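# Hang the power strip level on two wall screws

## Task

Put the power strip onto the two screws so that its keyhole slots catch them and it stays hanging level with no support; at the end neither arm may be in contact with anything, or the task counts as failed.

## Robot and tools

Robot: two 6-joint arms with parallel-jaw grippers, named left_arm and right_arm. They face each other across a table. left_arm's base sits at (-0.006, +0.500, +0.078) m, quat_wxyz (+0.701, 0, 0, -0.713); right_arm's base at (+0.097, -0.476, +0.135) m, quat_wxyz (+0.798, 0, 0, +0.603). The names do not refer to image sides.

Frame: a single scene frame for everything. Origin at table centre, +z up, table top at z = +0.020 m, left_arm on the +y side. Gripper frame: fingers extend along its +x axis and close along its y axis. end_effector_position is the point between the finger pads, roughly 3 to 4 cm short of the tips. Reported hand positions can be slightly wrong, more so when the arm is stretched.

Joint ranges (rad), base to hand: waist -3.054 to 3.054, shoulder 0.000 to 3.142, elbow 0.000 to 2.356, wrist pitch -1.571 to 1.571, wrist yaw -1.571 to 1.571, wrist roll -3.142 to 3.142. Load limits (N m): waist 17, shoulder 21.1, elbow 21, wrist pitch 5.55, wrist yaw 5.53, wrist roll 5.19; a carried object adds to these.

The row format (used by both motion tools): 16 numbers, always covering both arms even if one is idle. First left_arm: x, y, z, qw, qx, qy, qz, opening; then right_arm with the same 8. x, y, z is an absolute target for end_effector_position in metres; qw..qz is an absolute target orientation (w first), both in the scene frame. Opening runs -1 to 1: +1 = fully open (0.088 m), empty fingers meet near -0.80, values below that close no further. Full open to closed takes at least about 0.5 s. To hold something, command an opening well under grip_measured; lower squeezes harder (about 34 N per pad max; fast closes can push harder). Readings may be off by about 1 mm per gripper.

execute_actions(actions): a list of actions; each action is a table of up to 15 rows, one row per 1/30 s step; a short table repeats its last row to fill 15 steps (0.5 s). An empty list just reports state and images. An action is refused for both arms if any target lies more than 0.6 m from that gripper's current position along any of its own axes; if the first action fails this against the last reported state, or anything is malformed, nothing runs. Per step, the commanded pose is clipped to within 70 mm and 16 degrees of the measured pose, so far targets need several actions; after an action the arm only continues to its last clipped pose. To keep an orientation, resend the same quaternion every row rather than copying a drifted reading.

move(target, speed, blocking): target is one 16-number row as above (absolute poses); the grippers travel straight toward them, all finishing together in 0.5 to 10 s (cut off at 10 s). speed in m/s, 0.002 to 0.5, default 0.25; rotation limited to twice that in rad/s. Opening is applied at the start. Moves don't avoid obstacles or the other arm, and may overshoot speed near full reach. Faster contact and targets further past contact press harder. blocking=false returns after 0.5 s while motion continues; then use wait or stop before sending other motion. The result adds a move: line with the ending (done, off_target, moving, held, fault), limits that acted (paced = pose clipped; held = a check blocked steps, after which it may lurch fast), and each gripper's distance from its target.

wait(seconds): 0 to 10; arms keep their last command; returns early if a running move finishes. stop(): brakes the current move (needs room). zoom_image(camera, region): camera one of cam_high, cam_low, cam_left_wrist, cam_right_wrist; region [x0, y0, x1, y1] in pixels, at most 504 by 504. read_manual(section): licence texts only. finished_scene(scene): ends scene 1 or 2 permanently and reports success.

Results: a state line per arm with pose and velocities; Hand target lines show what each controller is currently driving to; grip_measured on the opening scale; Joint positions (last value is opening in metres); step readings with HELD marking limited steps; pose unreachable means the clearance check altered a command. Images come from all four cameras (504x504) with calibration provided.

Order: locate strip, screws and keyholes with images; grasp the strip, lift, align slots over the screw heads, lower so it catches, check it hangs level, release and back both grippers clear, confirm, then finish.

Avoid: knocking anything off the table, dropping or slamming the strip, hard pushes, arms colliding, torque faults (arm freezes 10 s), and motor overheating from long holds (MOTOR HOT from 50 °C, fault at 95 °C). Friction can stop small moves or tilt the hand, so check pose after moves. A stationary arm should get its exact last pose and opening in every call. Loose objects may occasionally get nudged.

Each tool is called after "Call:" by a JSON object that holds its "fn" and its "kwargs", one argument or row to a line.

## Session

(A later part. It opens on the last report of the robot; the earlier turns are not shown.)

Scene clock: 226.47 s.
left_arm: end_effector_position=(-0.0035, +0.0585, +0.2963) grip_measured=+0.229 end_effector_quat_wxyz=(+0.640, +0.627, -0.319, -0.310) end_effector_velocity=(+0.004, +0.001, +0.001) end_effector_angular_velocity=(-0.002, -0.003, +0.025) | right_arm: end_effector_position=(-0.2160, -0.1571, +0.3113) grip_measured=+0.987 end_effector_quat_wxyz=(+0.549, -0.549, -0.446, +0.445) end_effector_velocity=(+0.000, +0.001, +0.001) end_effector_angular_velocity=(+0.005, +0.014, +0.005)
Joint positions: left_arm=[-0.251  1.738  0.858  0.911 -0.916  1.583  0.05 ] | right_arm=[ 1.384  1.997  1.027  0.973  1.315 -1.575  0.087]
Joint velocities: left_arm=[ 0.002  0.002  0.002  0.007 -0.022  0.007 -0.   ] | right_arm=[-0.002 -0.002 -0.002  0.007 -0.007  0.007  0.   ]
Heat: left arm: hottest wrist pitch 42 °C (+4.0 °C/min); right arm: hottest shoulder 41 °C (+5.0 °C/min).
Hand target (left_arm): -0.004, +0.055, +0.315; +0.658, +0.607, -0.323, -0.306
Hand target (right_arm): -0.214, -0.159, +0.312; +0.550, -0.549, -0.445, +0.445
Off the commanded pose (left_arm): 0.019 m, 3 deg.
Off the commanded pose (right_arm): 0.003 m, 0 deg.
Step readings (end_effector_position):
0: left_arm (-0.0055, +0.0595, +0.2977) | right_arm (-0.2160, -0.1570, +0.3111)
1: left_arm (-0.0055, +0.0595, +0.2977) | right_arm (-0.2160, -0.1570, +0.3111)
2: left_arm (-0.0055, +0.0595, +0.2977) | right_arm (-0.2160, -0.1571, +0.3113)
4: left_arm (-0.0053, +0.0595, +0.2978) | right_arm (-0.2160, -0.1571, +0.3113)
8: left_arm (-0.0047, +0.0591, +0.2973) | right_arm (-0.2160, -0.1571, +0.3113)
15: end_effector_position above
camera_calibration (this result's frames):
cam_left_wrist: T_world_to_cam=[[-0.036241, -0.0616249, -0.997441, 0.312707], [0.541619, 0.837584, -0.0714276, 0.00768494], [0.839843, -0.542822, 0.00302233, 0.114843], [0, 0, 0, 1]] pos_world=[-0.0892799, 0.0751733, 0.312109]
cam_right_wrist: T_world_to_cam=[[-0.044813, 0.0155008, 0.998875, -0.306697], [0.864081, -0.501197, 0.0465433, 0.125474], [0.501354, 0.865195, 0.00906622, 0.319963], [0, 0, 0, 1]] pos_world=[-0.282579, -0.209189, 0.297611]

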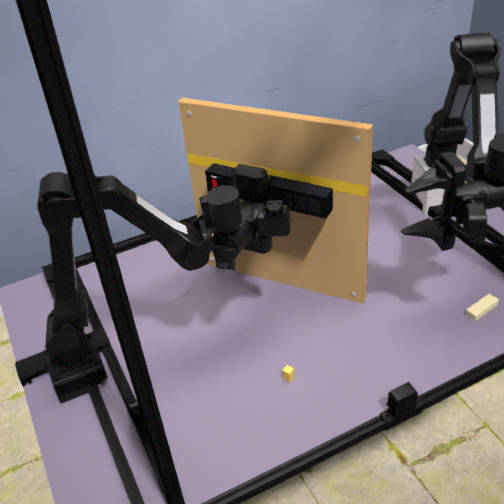

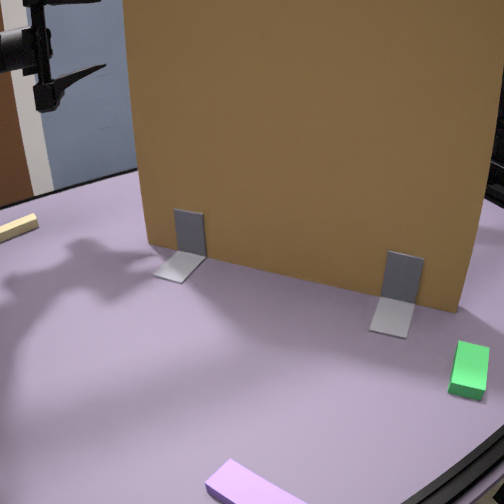

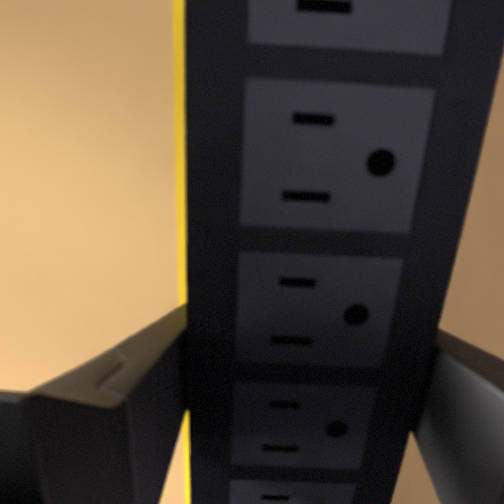

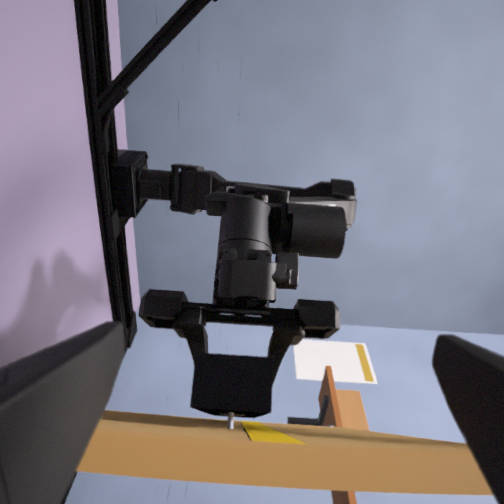

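Call:
{"fn": "execute_actions", "kwargs": {
  "actions": [
    [[-0.0033,0.0535,0.315,0.6603,0.6069,-0.3218,-0.3055,-0.3,-0.214,-0.159,0.312,0.5495,-0.5495,-0.445,0.445,1],[-0.0029,0.0529,0.315,0.6615,0.6065,-0.3204,-0.305,-0.3,-0.214,-0.159,0.312,0.5495,-0.5495,-0.445,0.445,1],[-0.0026,0.0523,0.315,0.6628,0.6062,-0.319,-0.3045,-0.3,-0.214,-0.159,0.312,0.5495,-0.5495,-0.445,0.445,1],[-0.0022,0.0516,0.315,0.664,0.6058,-0.3176,-0.304,-0.3,-0.214,-0.159,0.312,0.5495,-0.5495,-0.445,0.445,1],[-0.0019,0.051,0.315,0.6652,0.6054,-0.3163,-0.3035,-0.3,-0.214,-0.159,0.312,0.5495,-0.5495,-0.445,0.445,1],[-0.0015,0.0504,0.315,0.6664,0.605,-0.3149,-0.303,-0.3,-0.214,-0.159,0.312,0.5495,-0.5495,-0.445,0.445,1],[-0.0012,0.0498,0.315,0.6677,0.6047,-0.3135,-0.3025,-0.3,-0.214,-0.159,0.312,0.5495,-0.5495,-0.445,0.445,1],[-0.0008,0.0491,0.315,0.6689,0.6043,-0.3121,-0.302,-0.3,-0.214,-0.159,0.312,0.5495,-0.5495,-0.445,0.445,1],[-0.0005,0.0485,0.315,0.6689,0.6043,-0.3121,-0.302,-0.3,-0.214,-0.159,0.312,0.5495,-0.5495,-0.445,0.445,1],[-0.0001,0.0479,0.315,0.6689,0.6043,-0.3121,-0.302,-0.3,-0.214,-0.159,0.312,0.5495,-0.5495,-0.445,0.445,1]]
  ]
}}

Call:
{"fn": "wait", "kwargs": {
  "seconds": 0.3
}}

Call:
{"fn": "zoom_image", "kwargs": {
  "camera": "cam_right_wrist",
  "region": [180, 340, 300, 460]
}}

Scene clock: 235.23 s.
left_arm: end_effector_position=(-0.0007, +0.0524, +0.2971) grip_measured=+0.229 end_effector_quat_wxyz=(+0.648, +0.623, -0.311, -0.307) end_effector_velocity=(+0.002, -0.001, -0.001) end_effector_angular_velocity=(+0.008, +0.004, +0.034) | right_arm: end_effector_position=(-0.2160, -0.1572, +0.3113) grip_measured=+0.987 end_effector_quat_wxyz=(+0.549, -0.549, -0.446, +0.445) end_effector_velocity=(+0.001, +0.000, -0.003) end_effector_angular_velocity=(-0.013, -0.031, +0.005)
Joint positions: left_arm=[-0.243  1.762  0.888  0.907 -0.925  1.569  0.05 ] | right_arm=[ 1.385  1.997  1.027  0.973  1.315 -1.575  0.087]
Joint velocities: left_arm=[-0.002  0.012  0.022 -0.022 -0.037 -0.007 -0.   ] | right_arm=[-0.002 -0.002 -0.007 -0.022 -0.007 -0.007 -0.   ]
Heat: left arm: hottest wrist pitch 43 °C (+4.0 °C/min); right arm: hottest shoulder 42 °C (+6.1 °C/min).
Hand target (left_arm): -0.000, +0.049, +0.315; +0.668, +0.604, -0.312, -0.302
Hand target (right_arm): -0.214, -0.159, +0.312; +0.549, -0.549, -0.445, +0.445
Off the commanded pose (left_arm): 0.018 m, 3 deg.
Off the commanded pose (right_arm): 0.003 m, 0 deg.
Step readings (end_effector_position):
0: left_arm (-0.0035, +0.0584, +0.2964) | right_arm (-0.2160, -0.1572, +0.3113)
1: left_arm (-0.0036, +0.0583, +0.2965) | right_arm (-0.2160, -0.1572, +0.3113)
2: left_arm (-0.0036, +0.0581, +0.2965) | right_arm (-0.2160, -0.1572, +0.3113)
4: left_arm (-0.0035, +0.0573, +0.2969) | right_arm (-0.2160, -0.1572, +0.3113)
8: left_arm (-0.0025, +0.0552, +0.2973) | right_arm (-0.2160, -0.1572, +0.3113)
15: end_effector_position above
camera_calibration (this result's frames):
cam_left_wrist: T_world_to_cam=[[-0.0474023, -0.0741582, -0.996119, 0.313482], [0.526424, 0.845655, -0.0880076, 0.0157741], [0.8489, -0.528553, -0.00104737, 0.109685], [0, 0, 0, 1]] pos_world=[-0.0865552, 0.0678819, 0.313769]
cam_right_wrist: T_world_to_cam=[[-0.0448189, 0.0154837, 0.998875, -0.306742], [0.864272, -0.500867, 0.0465433, 0.125519], [0.501024, 0.865386, 0.00906622, 0.32008], [0, 0, 0, 1]] pos_world=[-0.282599, -0.209375, 0.297653]

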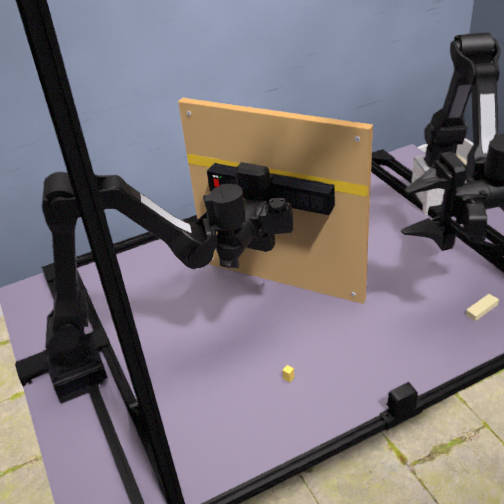

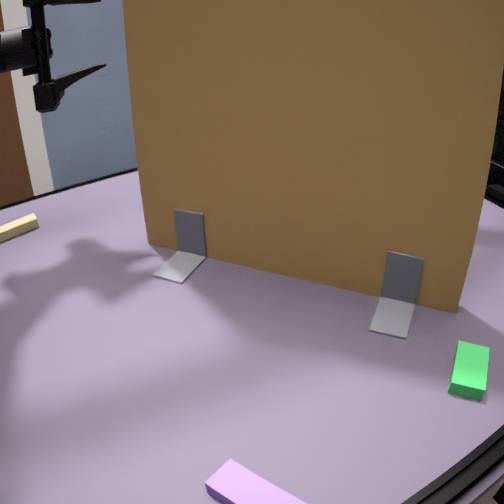

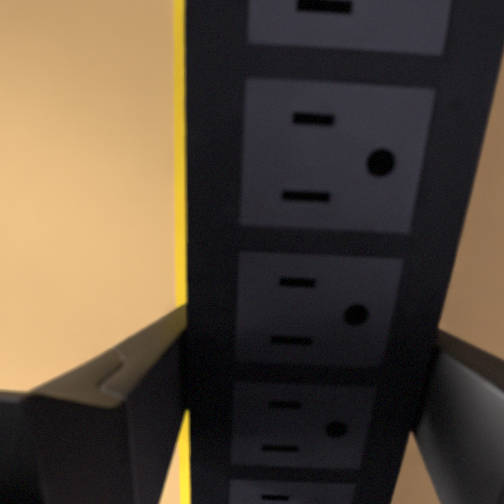

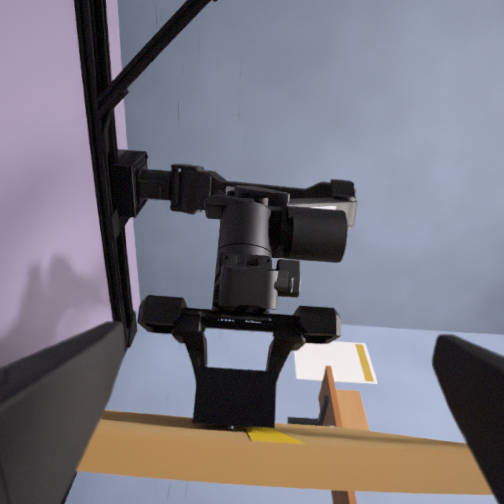

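Scene clock: 235.53 s.
left_arm: end_effector_position=(-0.0005, +0.0520, +0.2970) grip_measured=+0.229 end_effector_quat_wxyz=(+0.649, +0.624, -0.310, -0.307) end_effector_velocity=(+0.002, +0.000, -0.001) end_effector_angular_velocity=(+0.003, +0.004, +0.010) | right_arm: end_effector_position=(-0.2160, -0.1572, +0.3113) grip_measured=+0.987 end_effector_quat_wxyz=(+0.549, -0.549, -0.446, +0.445) end_effector_velocity=(-0.004, +0.000, +0.001) end_effector_angular_velocity=(-0.006, -0.024, +0.024)
Joint positions: left_arm=[-0.242  1.763  0.891  0.906 -0.926  1.567  0.05 ] | right_arm=[ 1.385  1.997  1.027  0.973  1.315 -1.575  0.087]
Joint velocities: left_arm=[ 0.002  0.002  0.002 -0.007 -0.007 -0.007  0.   ] | right_arm=[ 0.002 -0.002  0.002 -0.007 -0.022 -0.022 -0.   ]
Heat: left arm: hottest wrist pitch 43 °C (+4.0 °C/min); right arm: hottest shoulder 42 °C (+6.0 °C/min).
Hand target (left_arm): -0.000, +0.049, +0.315; +0.669, +0.604, -0.312, -0.302
Hand target (right_arm): -0.214, -0.159, +0.312; +0.549, -0.549, -0.445, +0.445
Off the commanded pose (left_arm): 0.018 m, 3 deg.
Off the commanded pose (right_arm): 0.003 m, 0 deg.
wait: 0.30 s; at rest by 0.17 s
camera_calibration (this result's frames):
cam_left_wrist: T_world_to_cam=[[-0.0483119, -0.0744406, -0.996054, 0.313313], [0.524744, 0.846624, -0.0887246, 0.0161449], [0.849888, -0.52696, -0.00183981, 0.109452], [0, 0, 0, 1]] pos_world=[-0.0863571, 0.0673314, 0.313711]
cam_right_wrist: T_world_to_cam=[[-0.0448189, 0.0154837, 0.998875, -0.306742], [0.864272, -0.500867, 0.0465433, 0.125519], [0.501024, 0.865386, 0.00906622, 0.32008], [0, 0, 0, 1]] pos_world=[-0.282599, -0.209375, 0.297653]

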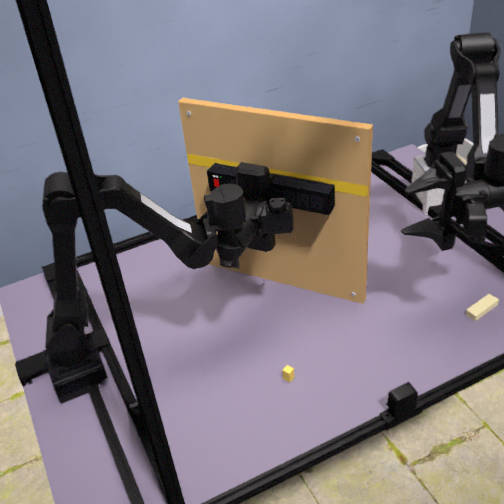

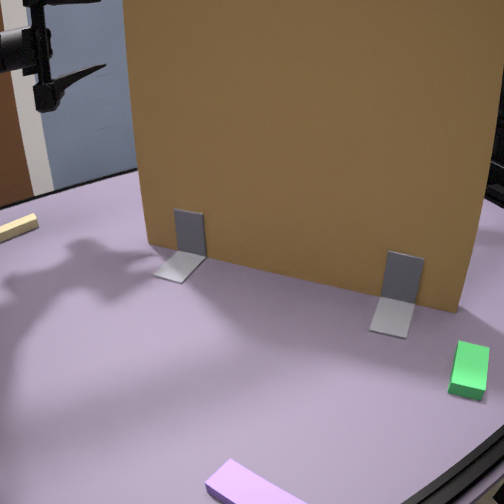

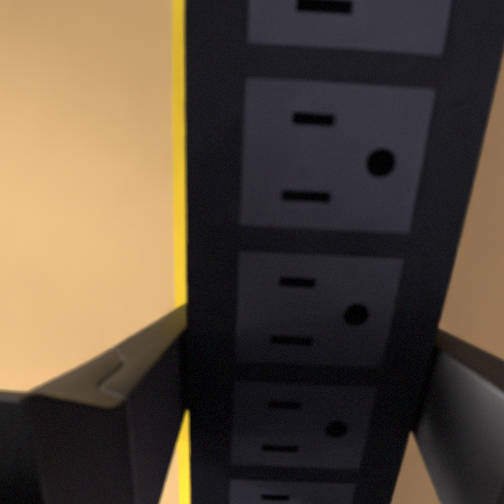

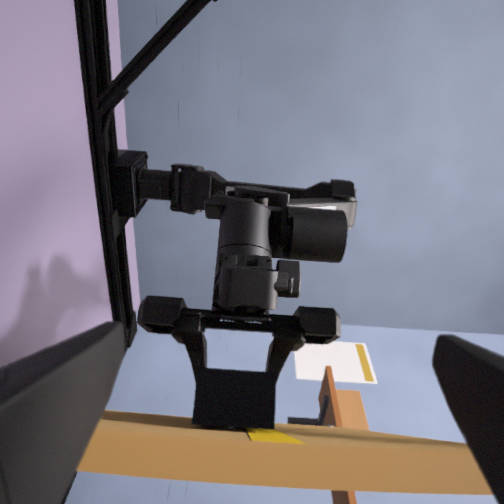

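Region (180, 340, 300, 460) of cam_right_wrist's 504x504 image, scaled by 4.200, with more detail than that image has.

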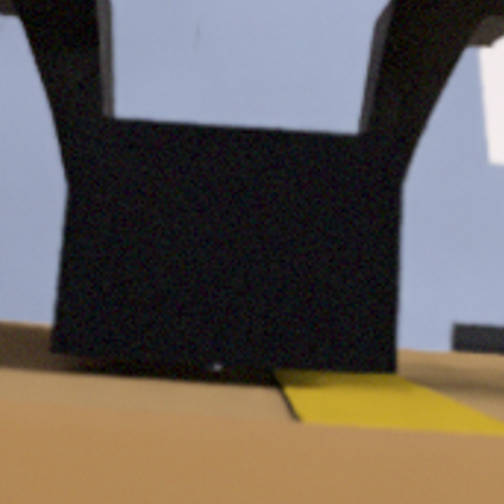

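Call:
{"fn": "execute_actions", "kwargs": {
  "actions": [
    [[-0.0001,0.0482,0.313,0.6677,0.6055,-0.312,-0.3023,-0.3,-0.214,-0.159,0.312,0.5495,-0.5495,-0.445,0.445,1],[-0.0001,0.0485,0.311,0.6665,0.6067,-0.312,-0.3026,-0.3,-0.214,-0.159,0.312,0.5495,-0.5495,-0.445,0.445,1],[-0.0001,0.0488,0.309,0.6653,0.608,-0.3118,-0.303,-0.3,-0.214,-0.159,0.312,0.5495,-0.5495,-0.445,0.445,1],[-0.0001,0.0491,0.307,0.664,0.6092,-0.3116,-0.3033,-0.3,-0.214,-0.159,0.312,0.5495,-0.5495,-0.445,0.445,1],[-0.0001,0.0494,0.305,0.6628,0.6104,-0.3115,-0.3036,-0.3,-0.214,-0.159,0.312,0.5495,-0.5495,-0.445,0.445,1],[-0.0001,0.0497,0.303,0.6616,0.6116,-0.3113,-0.304,-0.3,-0.214,-0.159,0.312,0.5495,-0.5495,-0.445,0.445,1],[-0.0001,0.05,0.301,0.6604,0.6128,-0.3112,-0.3043,-0.3,-0.214,-0.159,0.312,0.5495,-0.5495,-0.445,0.445,1],[-0.0001,0.0503,0.299,0.659,0.614,-0.311,-0.3045,-0.3,-0.214,-0.159,0.312,0.5495,-0.5495,-0.445,0.445,1]],
    [[-0.0001,0.0503,0.2975,0.659,0.614,-0.311,-0.3045,-0.3,-0.214,-0.159,0.312,0.5495,-0.5495,-0.445,0.445,1],[-0.0001,0.0503,0.296,0.659,0.614,-0.311,-0.3045,-0.3,-0.214,-0.159,0.312,0.5495,-0.5495,-0.445,0.445,1],[-0.0001,0.0503,0.2945,0.659,0.614,-0.311,-0.3045,-0.3,-0.214,-0.159,0.312,0.5495,-0.5495,-0.445,0.445,1],[-0.0001,0.0503,0.293,0.659,0.614,-0.311,-0.3045,-0.3,-0.214,-0.159,0.312,0.5495,-0.5495,-0.445,0.445,1]]
  ]
}}

Call:
{"fn": "zoom_image", "kwargs": {
  "camera": "cam_high",
  "region": [190, 140, 350, 250]
}}

Scene clock: 242.90 s.
left_arm: end_effector_position=(+0.0009, +0.0516, +0.2824) grip_measured=+0.229 end_effector_quat_wxyz=(+0.647, +0.628, -0.307, -0.305) end_effector_velocity=(-0.000, +0.001, -0.003) end_effector_angular_velocity=(+0.017, +0.000, +0.005) | right_arm: end_effector_position=(-0.2159, -0.1573, +0.3114) grip_measured=+0.987 end_effector_quat_wxyz=(+0.549, -0.549, -0.446, +0.445) end_effector_velocity=(+0.001, +0.003, +0.001) end_effector_angular_velocity=(+0.002, -0.001, -0.000)
Joint positions: left_arm=[-0.24   1.799  0.873  0.948 -0.932  1.565  0.05 ] | right_arm=[ 1.385  1.997  1.026  0.973  1.315 -1.574  0.087]
Joint velocities: left_arm=[-0.002 -0.002 -0.002 -0.022 -0.007 -0.007 -0.   ] | right_arm=[-0.007  0.002  0.002  0.007 -0.007 -0.007 -0.   ]
Heat: left arm: hottest wrist pitch 43 °C (+3.0 °C/min); right arm: hottest shoulder 42 °C (+5.1 °C/min).
Hand target (left_arm): -0.000, +0.051, +0.293; +0.659, +0.614, -0.311, -0.304
Hand target (right_arm): -0.214, -0.159, +0.312; +0.550, -0.549, -0.445, +0.445
Off the commanded pose (left_arm): 0.011 m, 2 deg.
Off the commanded pose (right_arm): 0.003 m, 0 deg.
Step readings (end_effector_position; steps 1 to 15: 1st action; 16 to 30: 2nd action):
0: left_arm (-0.0004, +0.0519, +0.2969) | right_arm (-0.2159, -0.1573, +0.3114)
1: left_arm (-0.0004, +0.0518, +0.2968) | right_arm (-0.2159, -0.1573, +0.3114)
2: left_arm (-0.0004, +0.0518, +0.2966) | right_arm (-0.2159, -0.1573, +0.3114)
4: left_arm (-0.0004, +0.0517, +0.2961) | right_arm (-0.2159, -0.1573, +0.3114)
8: left_arm (-0.0001, +0.0512, +0.2947) | right_arm (-0.2159, -0.1573, +0.3114)
15: left_arm (+0.0000, +0.0511, +0.2944) | right_arm (-0.2159, -0.1573, +0.3114)
16: left_arm (+0.0000, +0.0511, +0.2941) | right_arm (-0.2159, -0.1573, +0.3114)
17: left_arm (+0.0000, +0.0511, +0.2940) | right_arm (-0.2159, -0.1573, +0.3114)
19: left_arm (+0.0004, +0.0512, +0.2933) | right_arm (-0.2159, -0.1573, +0.3114)
23: left_arm (+0.0009, +0.0515, +0.2868) | right_arm (-0.2159, -0.1573, +0.3114)
30: end_effector_position above
camera_calibration (this result's frames):
cam_left_wrist: T_world_to_cam=[[-0.0467114, -0.0647877, -0.996805, 0.298536], [0.51839, 0.851428, -0.0796312, 0.0116839], [0.853867, -0.520454, -0.00618607, 0.108886], [0, 0, 0, 1]] pos_world=[-0.0850856, 0.0660633, 0.299186]
cam_right_wrist: T_world_to_cam=[[-0.044446, 0.0154053, 0.998893, -0.306717], [0.864289, -0.50087, 0.0461814, 0.125542], [0.501027, 0.865385, 0.00894708, 0.320112], [0, 0, 0, 1]] pos_world=[-0.282522, -0.209415, 0.297715]

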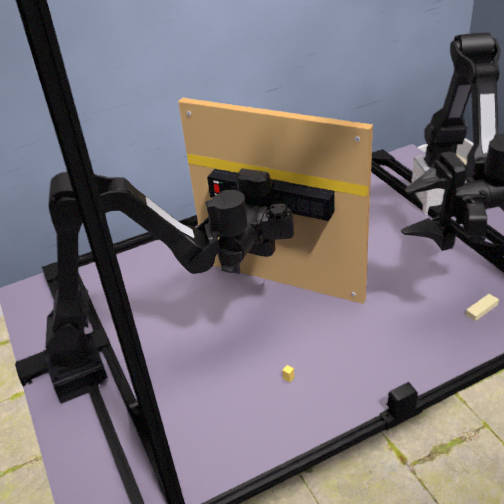

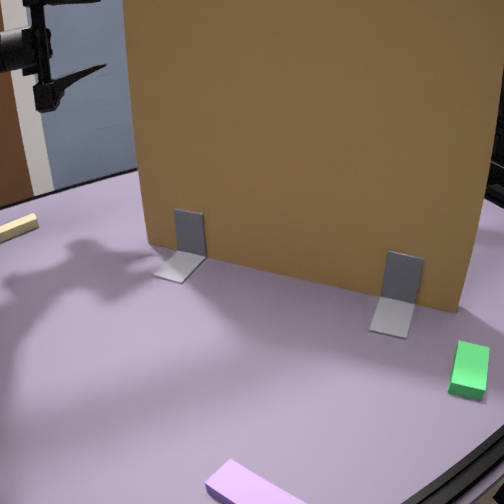

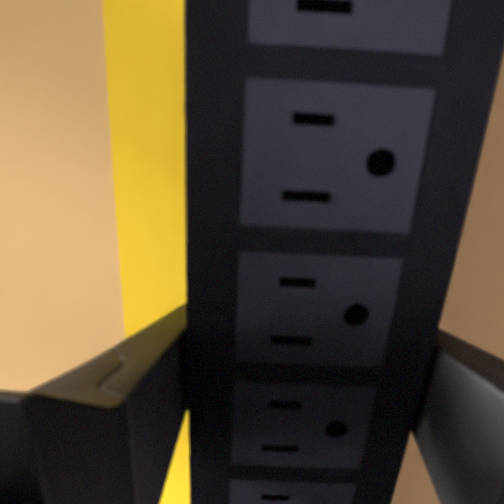

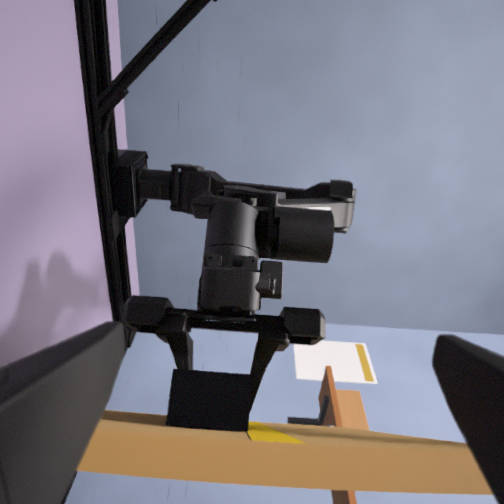

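Region (190, 140, 350, 250) of cam_high's 504x504 image, scaled by 3.150, with more detail than that image has; it fills the top 346 rows of this view, and the rest is white.

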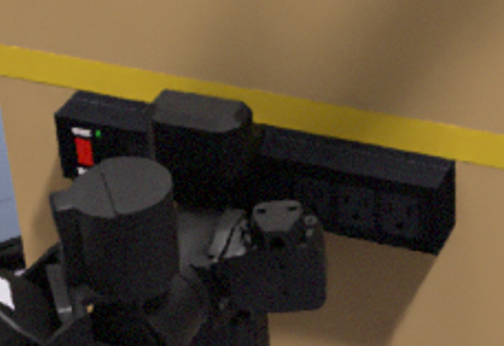

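The shanks have entered the slots. I'll seat the strip fully and transfer its weight to the screws.

Call:
{"fn": "execute_actions", "kwargs": {
  "actions": [
    [[0.0001,0.0505,0.291,0.658,0.615,-0.3105,-0.3045,-0.3,-0.214,-0.159,0.312,0.5495,-0.5495,-0.445,0.445,1],[0.0002,0.0507,0.289,0.657,0.6165,-0.31,-0.3045,-0.3,-0.214,-0.159,0.312,0.5495,-0.5495,-0.445,0.445,1],[0.0003,0.0509,0.287,0.656,0.618,-0.3095,-0.3045,-0.3,-0.214,-0.159,0.312,0.5495,-0.5495,-0.445,0.445,1],[0.0004,0.051,0.285,0.655,0.619,-0.309,-0.3045,-0.3,-0.214,-0.159,0.312,0.5495,-0.5495,-0.445,0.445,1],[0.0005,0.0512,0.283,0.654,0.62,-0.3085,-0.3045,-0.3,-0.214,-0.159,0.312,0.5495,-0.5495,-0.445,0.445,1],[0.0006,0.0514,0.281,0.653,0.6215,-0.308,-0.3045,-0.3,-0.214,-0.159,0.312,0.5495,-0.5495,-0.445,0.445,1],[0.0007,0.0515,0.279,0.652,0.623,-0.3075,-0.3045,-0.3,-0.214,-0.159,0.312,0.5495,-0.5495,-0.445,0.445,1],[0.0008,0.0516,0.277,0.651,0.624,-0.307,-0.3045,-0.3,-0.214,-0.159,0.312,0.5495,-0.5495,-0.445,0.445,1],[0.0009,0.0516,0.275,0.650,0.625,-0.307,-0.3045,-0.3,-0.214,-0.159,0.312,0.5495,-0.5495,-0.445,0.445,1]],
    [[0.0009,0.0516,0.275,0.650,0.625,-0.307,-0.3045,0.2,-0.214,-0.159,0.312,0.5495,-0.5495,-0.445,0.445,1],[0.0009,0.0516,0.275,0.650,0.625,-0.307,-0.3045,0.25,-0.214,-0.159,0.312,0.5495,-0.5495,-0.445,0.445,1],[0.0009,0.0516,0.276,0.650,0.625,-0.307,-0.3045,0.3,-0.214,-0.159,0.312,0.5495,-0.5495,-0.445,0.445,1],[0.0009,0.0516,0.277,0.650,0.625,-0.307,-0.3045,0.4,-0.214,-0.159,0.312,0.5495,-0.5495,-0.445,0.445,1],[0.0009,0.0516,0.278,0.650,0.625,-0.307,-0.3045,0.9,-0.214,-0.159,0.312,0.5495,-0.5495,-0.445,0.445,1]]
  ]
}}

Call:
{"fn": "zoom_image", "kwargs": {
  "camera": "cam_high",
  "region": [190, 140, 350, 250]
}}

Scene clock: 252.70 s.
left_arm: end_effector_position=(+0.0011, +0.0516, +0.2796) grip_measured=+0.854 end_effector_quat_wxyz=(+0.651, +0.624, -0.308, -0.304) end_effector_velocity=(+0.002, +0.002, -0.003) end_effector_angular_velocity=(-0.002, +0.015, +0.019) | right_arm: end_effector_position=(-0.2157, -0.1573, +0.3113) grip_measured=+0.987 end_effector_quat_wxyz=(+0.549, -0.549, -0.446, +0.445) end_effector_velocity=(-0.002, +0.001, -0.002) end_effector_angular_velocity=(-0.011, -0.027, +0.020)
Joint positions: left_arm=[-0.24   1.814  0.865  0.985 -0.932  1.567  0.081] | right_arm=[ 1.385  1.996  1.026  0.972  1.316 -1.574  0.087]
Joint velocities: left_arm=[-0.002  0.002 -0.002 -0.007 -0.022 -0.022  0.018] | right_arm=[-0.002 -0.002 -0.002 -0.022 -0.022 -0.007 -0.   ]
Heat: left arm: hottest wrist pitch 43 °C (+3.0 °C/min); right arm: hottest shoulder 43 °C (+5.0 °C/min).
Hand target (left_arm): +0.001, +0.052, +0.278; +0.650, +0.625, -0.307, -0.305
Hand target (right_arm): -0.214, -0.159, +0.312; +0.549, -0.550, -0.445, +0.445
Off the commanded pose (left_arm): 0.002 m, 0 deg.
Off the commanded pose (right_arm): 0.002 m, 0 deg.
Step readings (end_effector_position; steps 1 to 15: 1st action; 16 to 30: 2nd action):
0: left_arm (+0.0009, +0.0516, +0.2820) | right_arm (-0.2158, -0.1573, +0.3114)
1: left_arm (+0.0009, +0.0516, +0.2821) | right_arm (-0.2158, -0.1573, +0.3114)
2: left_arm (+0.0009, +0.0516, +0.2821) | right_arm (-0.2158, -0.1573, +0.3114)
4: left_arm (+0.0009, +0.0516, +0.2816) | right_arm (-0.2158, -0.1573, +0.3114)
8: left_arm (+0.0009, +0.0516, +0.2804) | right_arm (-0.2158, -0.1573, +0.3114)
15: left_arm (+0.0010, +0.0515, +0.2798) | right_arm (-0.2158, -0.1573, +0.3114)
16: left_arm (+0.0010, +0.0515, +0.2796) | right_arm (-0.2157, -0.1573, +0.3113)
17: left_arm (+0.0010, +0.0515, +0.2795) | right_arm (-0.2157, -0.1573, +0.3113)
19: left_arm (+0.0010, +0.0515, +0.2795) | right_arm (-0.2157, -0.1573, +0.3113)
23: left_arm (+0.0011, +0.0516, +0.2797) | right_arm (-0.2157, -0.1573, +0.3113)
30: end_effector_position above
camera_calibration (this result's frames):
cam_left_wrist: T_world_to_cam=[[-0.0486224, -0.0777512, -0.995786, 0.296111], [0.517211, 0.850932, -0.0916954, 0.0147247], [0.854476, -0.51949, -0.00116058, 0.107209], [0, 0, 0, 1]] pos_world=[-0.0848258, 0.0661874, 0.296337]
cam_right_wrist: T_world_to_cam=[[-0.0451217, 0.0157632, 0.998857, -0.306674], [0.864066, -0.501184, 0.0469421, 0.125003], [0.501351, 0.865197, 0.00899378, 0.320111], [0, 0, 0, 1]] pos_world=[-0.282337, -0.209476, 0.297577]

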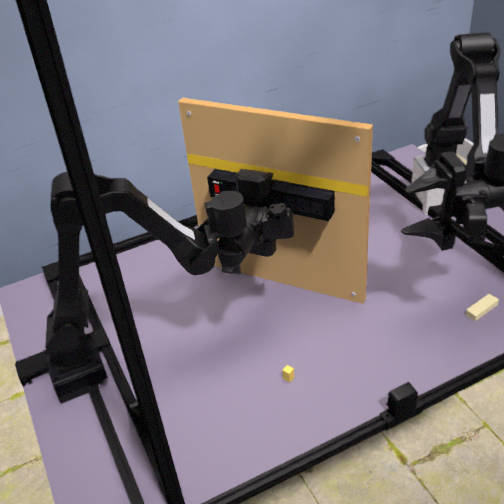

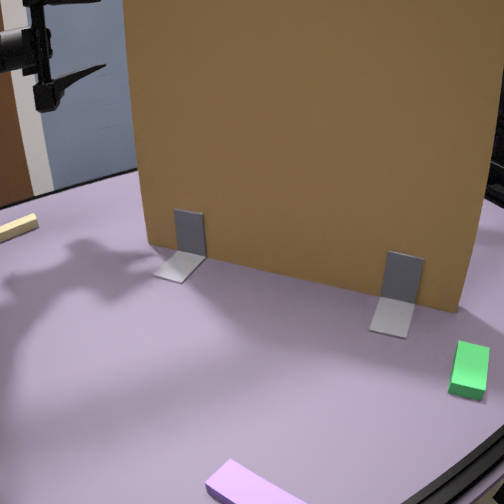

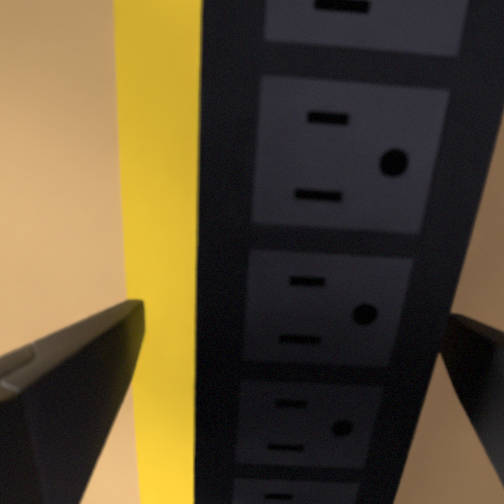

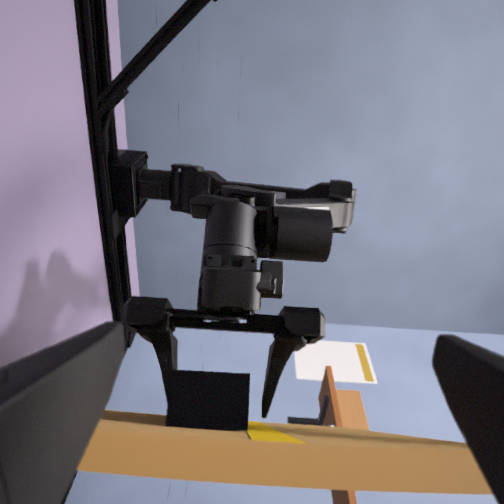

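Region (190, 140, 350, 250) of cam_high's 504x504 image, scaled by 3.150, with more detail than that image has; it fills the top 346 rows of this view, and the rest is white.

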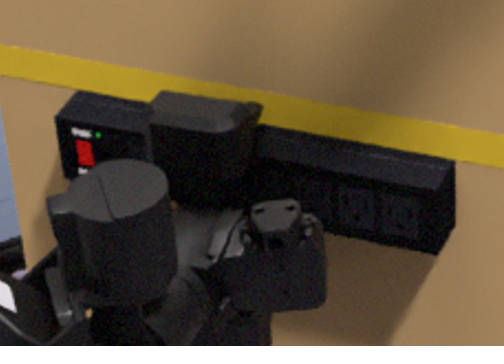

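Call:
{"fn": "move", "kwargs": {
  "target": [-0.048,0.115,0.281,0.650,0.625,-0.307,-0.3045,1,-0.214,-0.159,0.312,0.5495,-0.5495,-0.445,0.445,1],
  "speed": 0.15
}}

Scene clock: 262.23 s.
left_arm: end_effector_position=(-0.0481, +0.1114, +0.2806) grip_measured=+1.000 end_effector_quat_wxyz=(+0.649, +0.625, -0.308, -0.305) end_effector_velocity=(+0.001, +0.006, -0.004) end_effector_angular_velocity=(+0.020, -0.005, +0.024) | right_arm: end_effector_position=(-0.2156, -0.1574, +0.3113) grip_measured=+0.987 end_effector_quat_wxyz=(+0.549, -0.549, -0.446, +0.445) end_effector_velocity=(+0.000, +0.001, -0.001) end_effector_angular_velocity=(-0.005, -0.014, +0.005)
Joint positions: left_arm=[-0.447  1.682  0.704  1.024 -1.137  1.584  0.088] | right_arm=[ 1.385  1.996  1.025  0.972  1.316 -1.574  0.087]
Joint velocities: left_arm=[-0.012 -0.007 -0.012 -0.022 -0.037 -0.007  0.   ] | right_arm=[-0.002 -0.002 -0.002 -0.007 -0.007 -0.007  0.   ]
Heat: left arm: hottest wrist pitch 41 °C (+0.0 °C/min); right arm: hottest shoulder 43 °C (+4.0 °C/min).
Hand target (left_arm): -0.048, +0.115, +0.282; +0.650, +0.625, -0.308, -0.304
Hand target (right_arm): -0.214, -0.159, +0.312; +0.550, -0.550, -0.445, +0.445
Off the commanded pose (left_arm): 0.004 m, 0 deg.
Off the commanded pose (right_arm): 0.002 m, 0 deg.
move: done
camera_calibration (this result's frames):
cam_left_wrist: T_world_to_cam=[[-0.0471145, -0.0734119, -0.996188, 0.299041], [0.519487, 0.850016, -0.0872091, -0.0115918], [0.853179, -0.521616, -0.00191164, 0.180731], [0, 0, 0, 1]] pos_world=[-0.134085, 0.126079, 0.297236]
cam_right_wrist: T_world_to_cam=[[-0.0451217, 0.0157632, 0.998857, -0.306711], [0.864066, -0.501184, 0.0469421, 0.12491], [0.501351, 0.865197, 0.00899378, 0.320105], [0, 0, 0, 1]] pos_world=[-0.282255, -0.209517, 0.297618]

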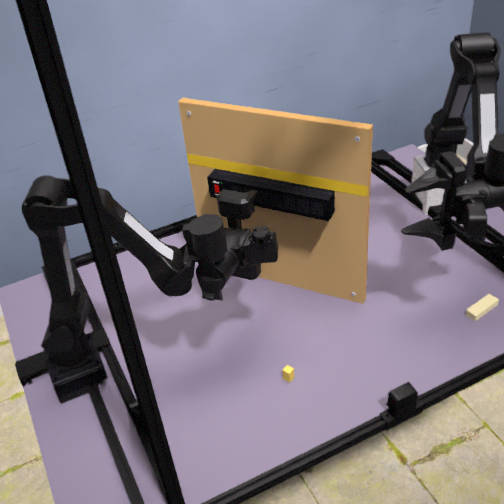

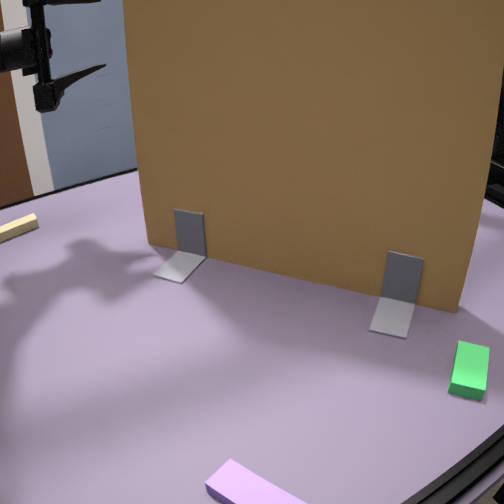

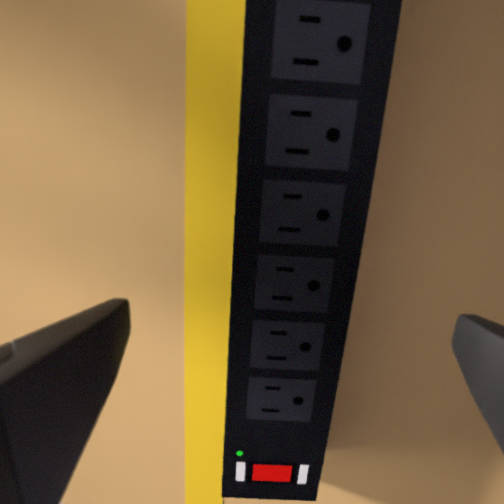

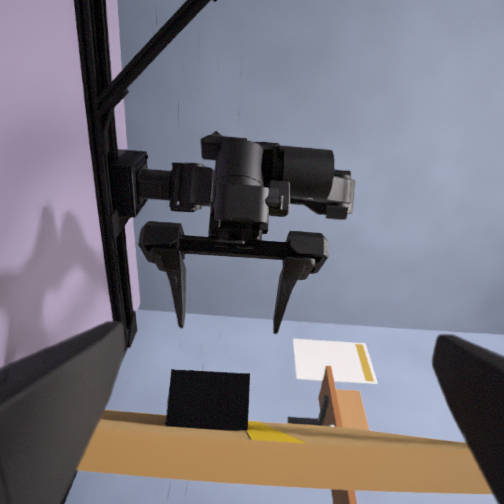

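Call:
{"fn": "zoom_image", "kwargs": {
  "camera": "cam_high",
  "region": [180, 140, 380, 250]
}}

Region (180, 140, 380, 250) of cam_high's 504x504 image, scaled by 2.520, with more detail than that image has; it fills the top 277 rows of this view, and the rest is white.

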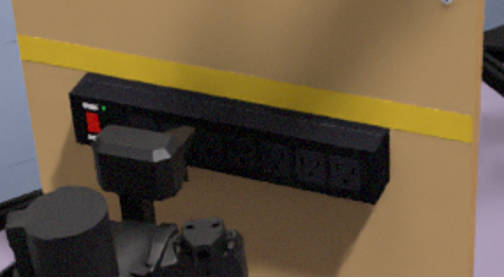

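The strip is hanging level, parallel to the tape line, and both arms are clear of it.

Call:
{"fn": "finished_scene", "kwargs": {
  "scene": 1
}}

The scene is finished: the task was done.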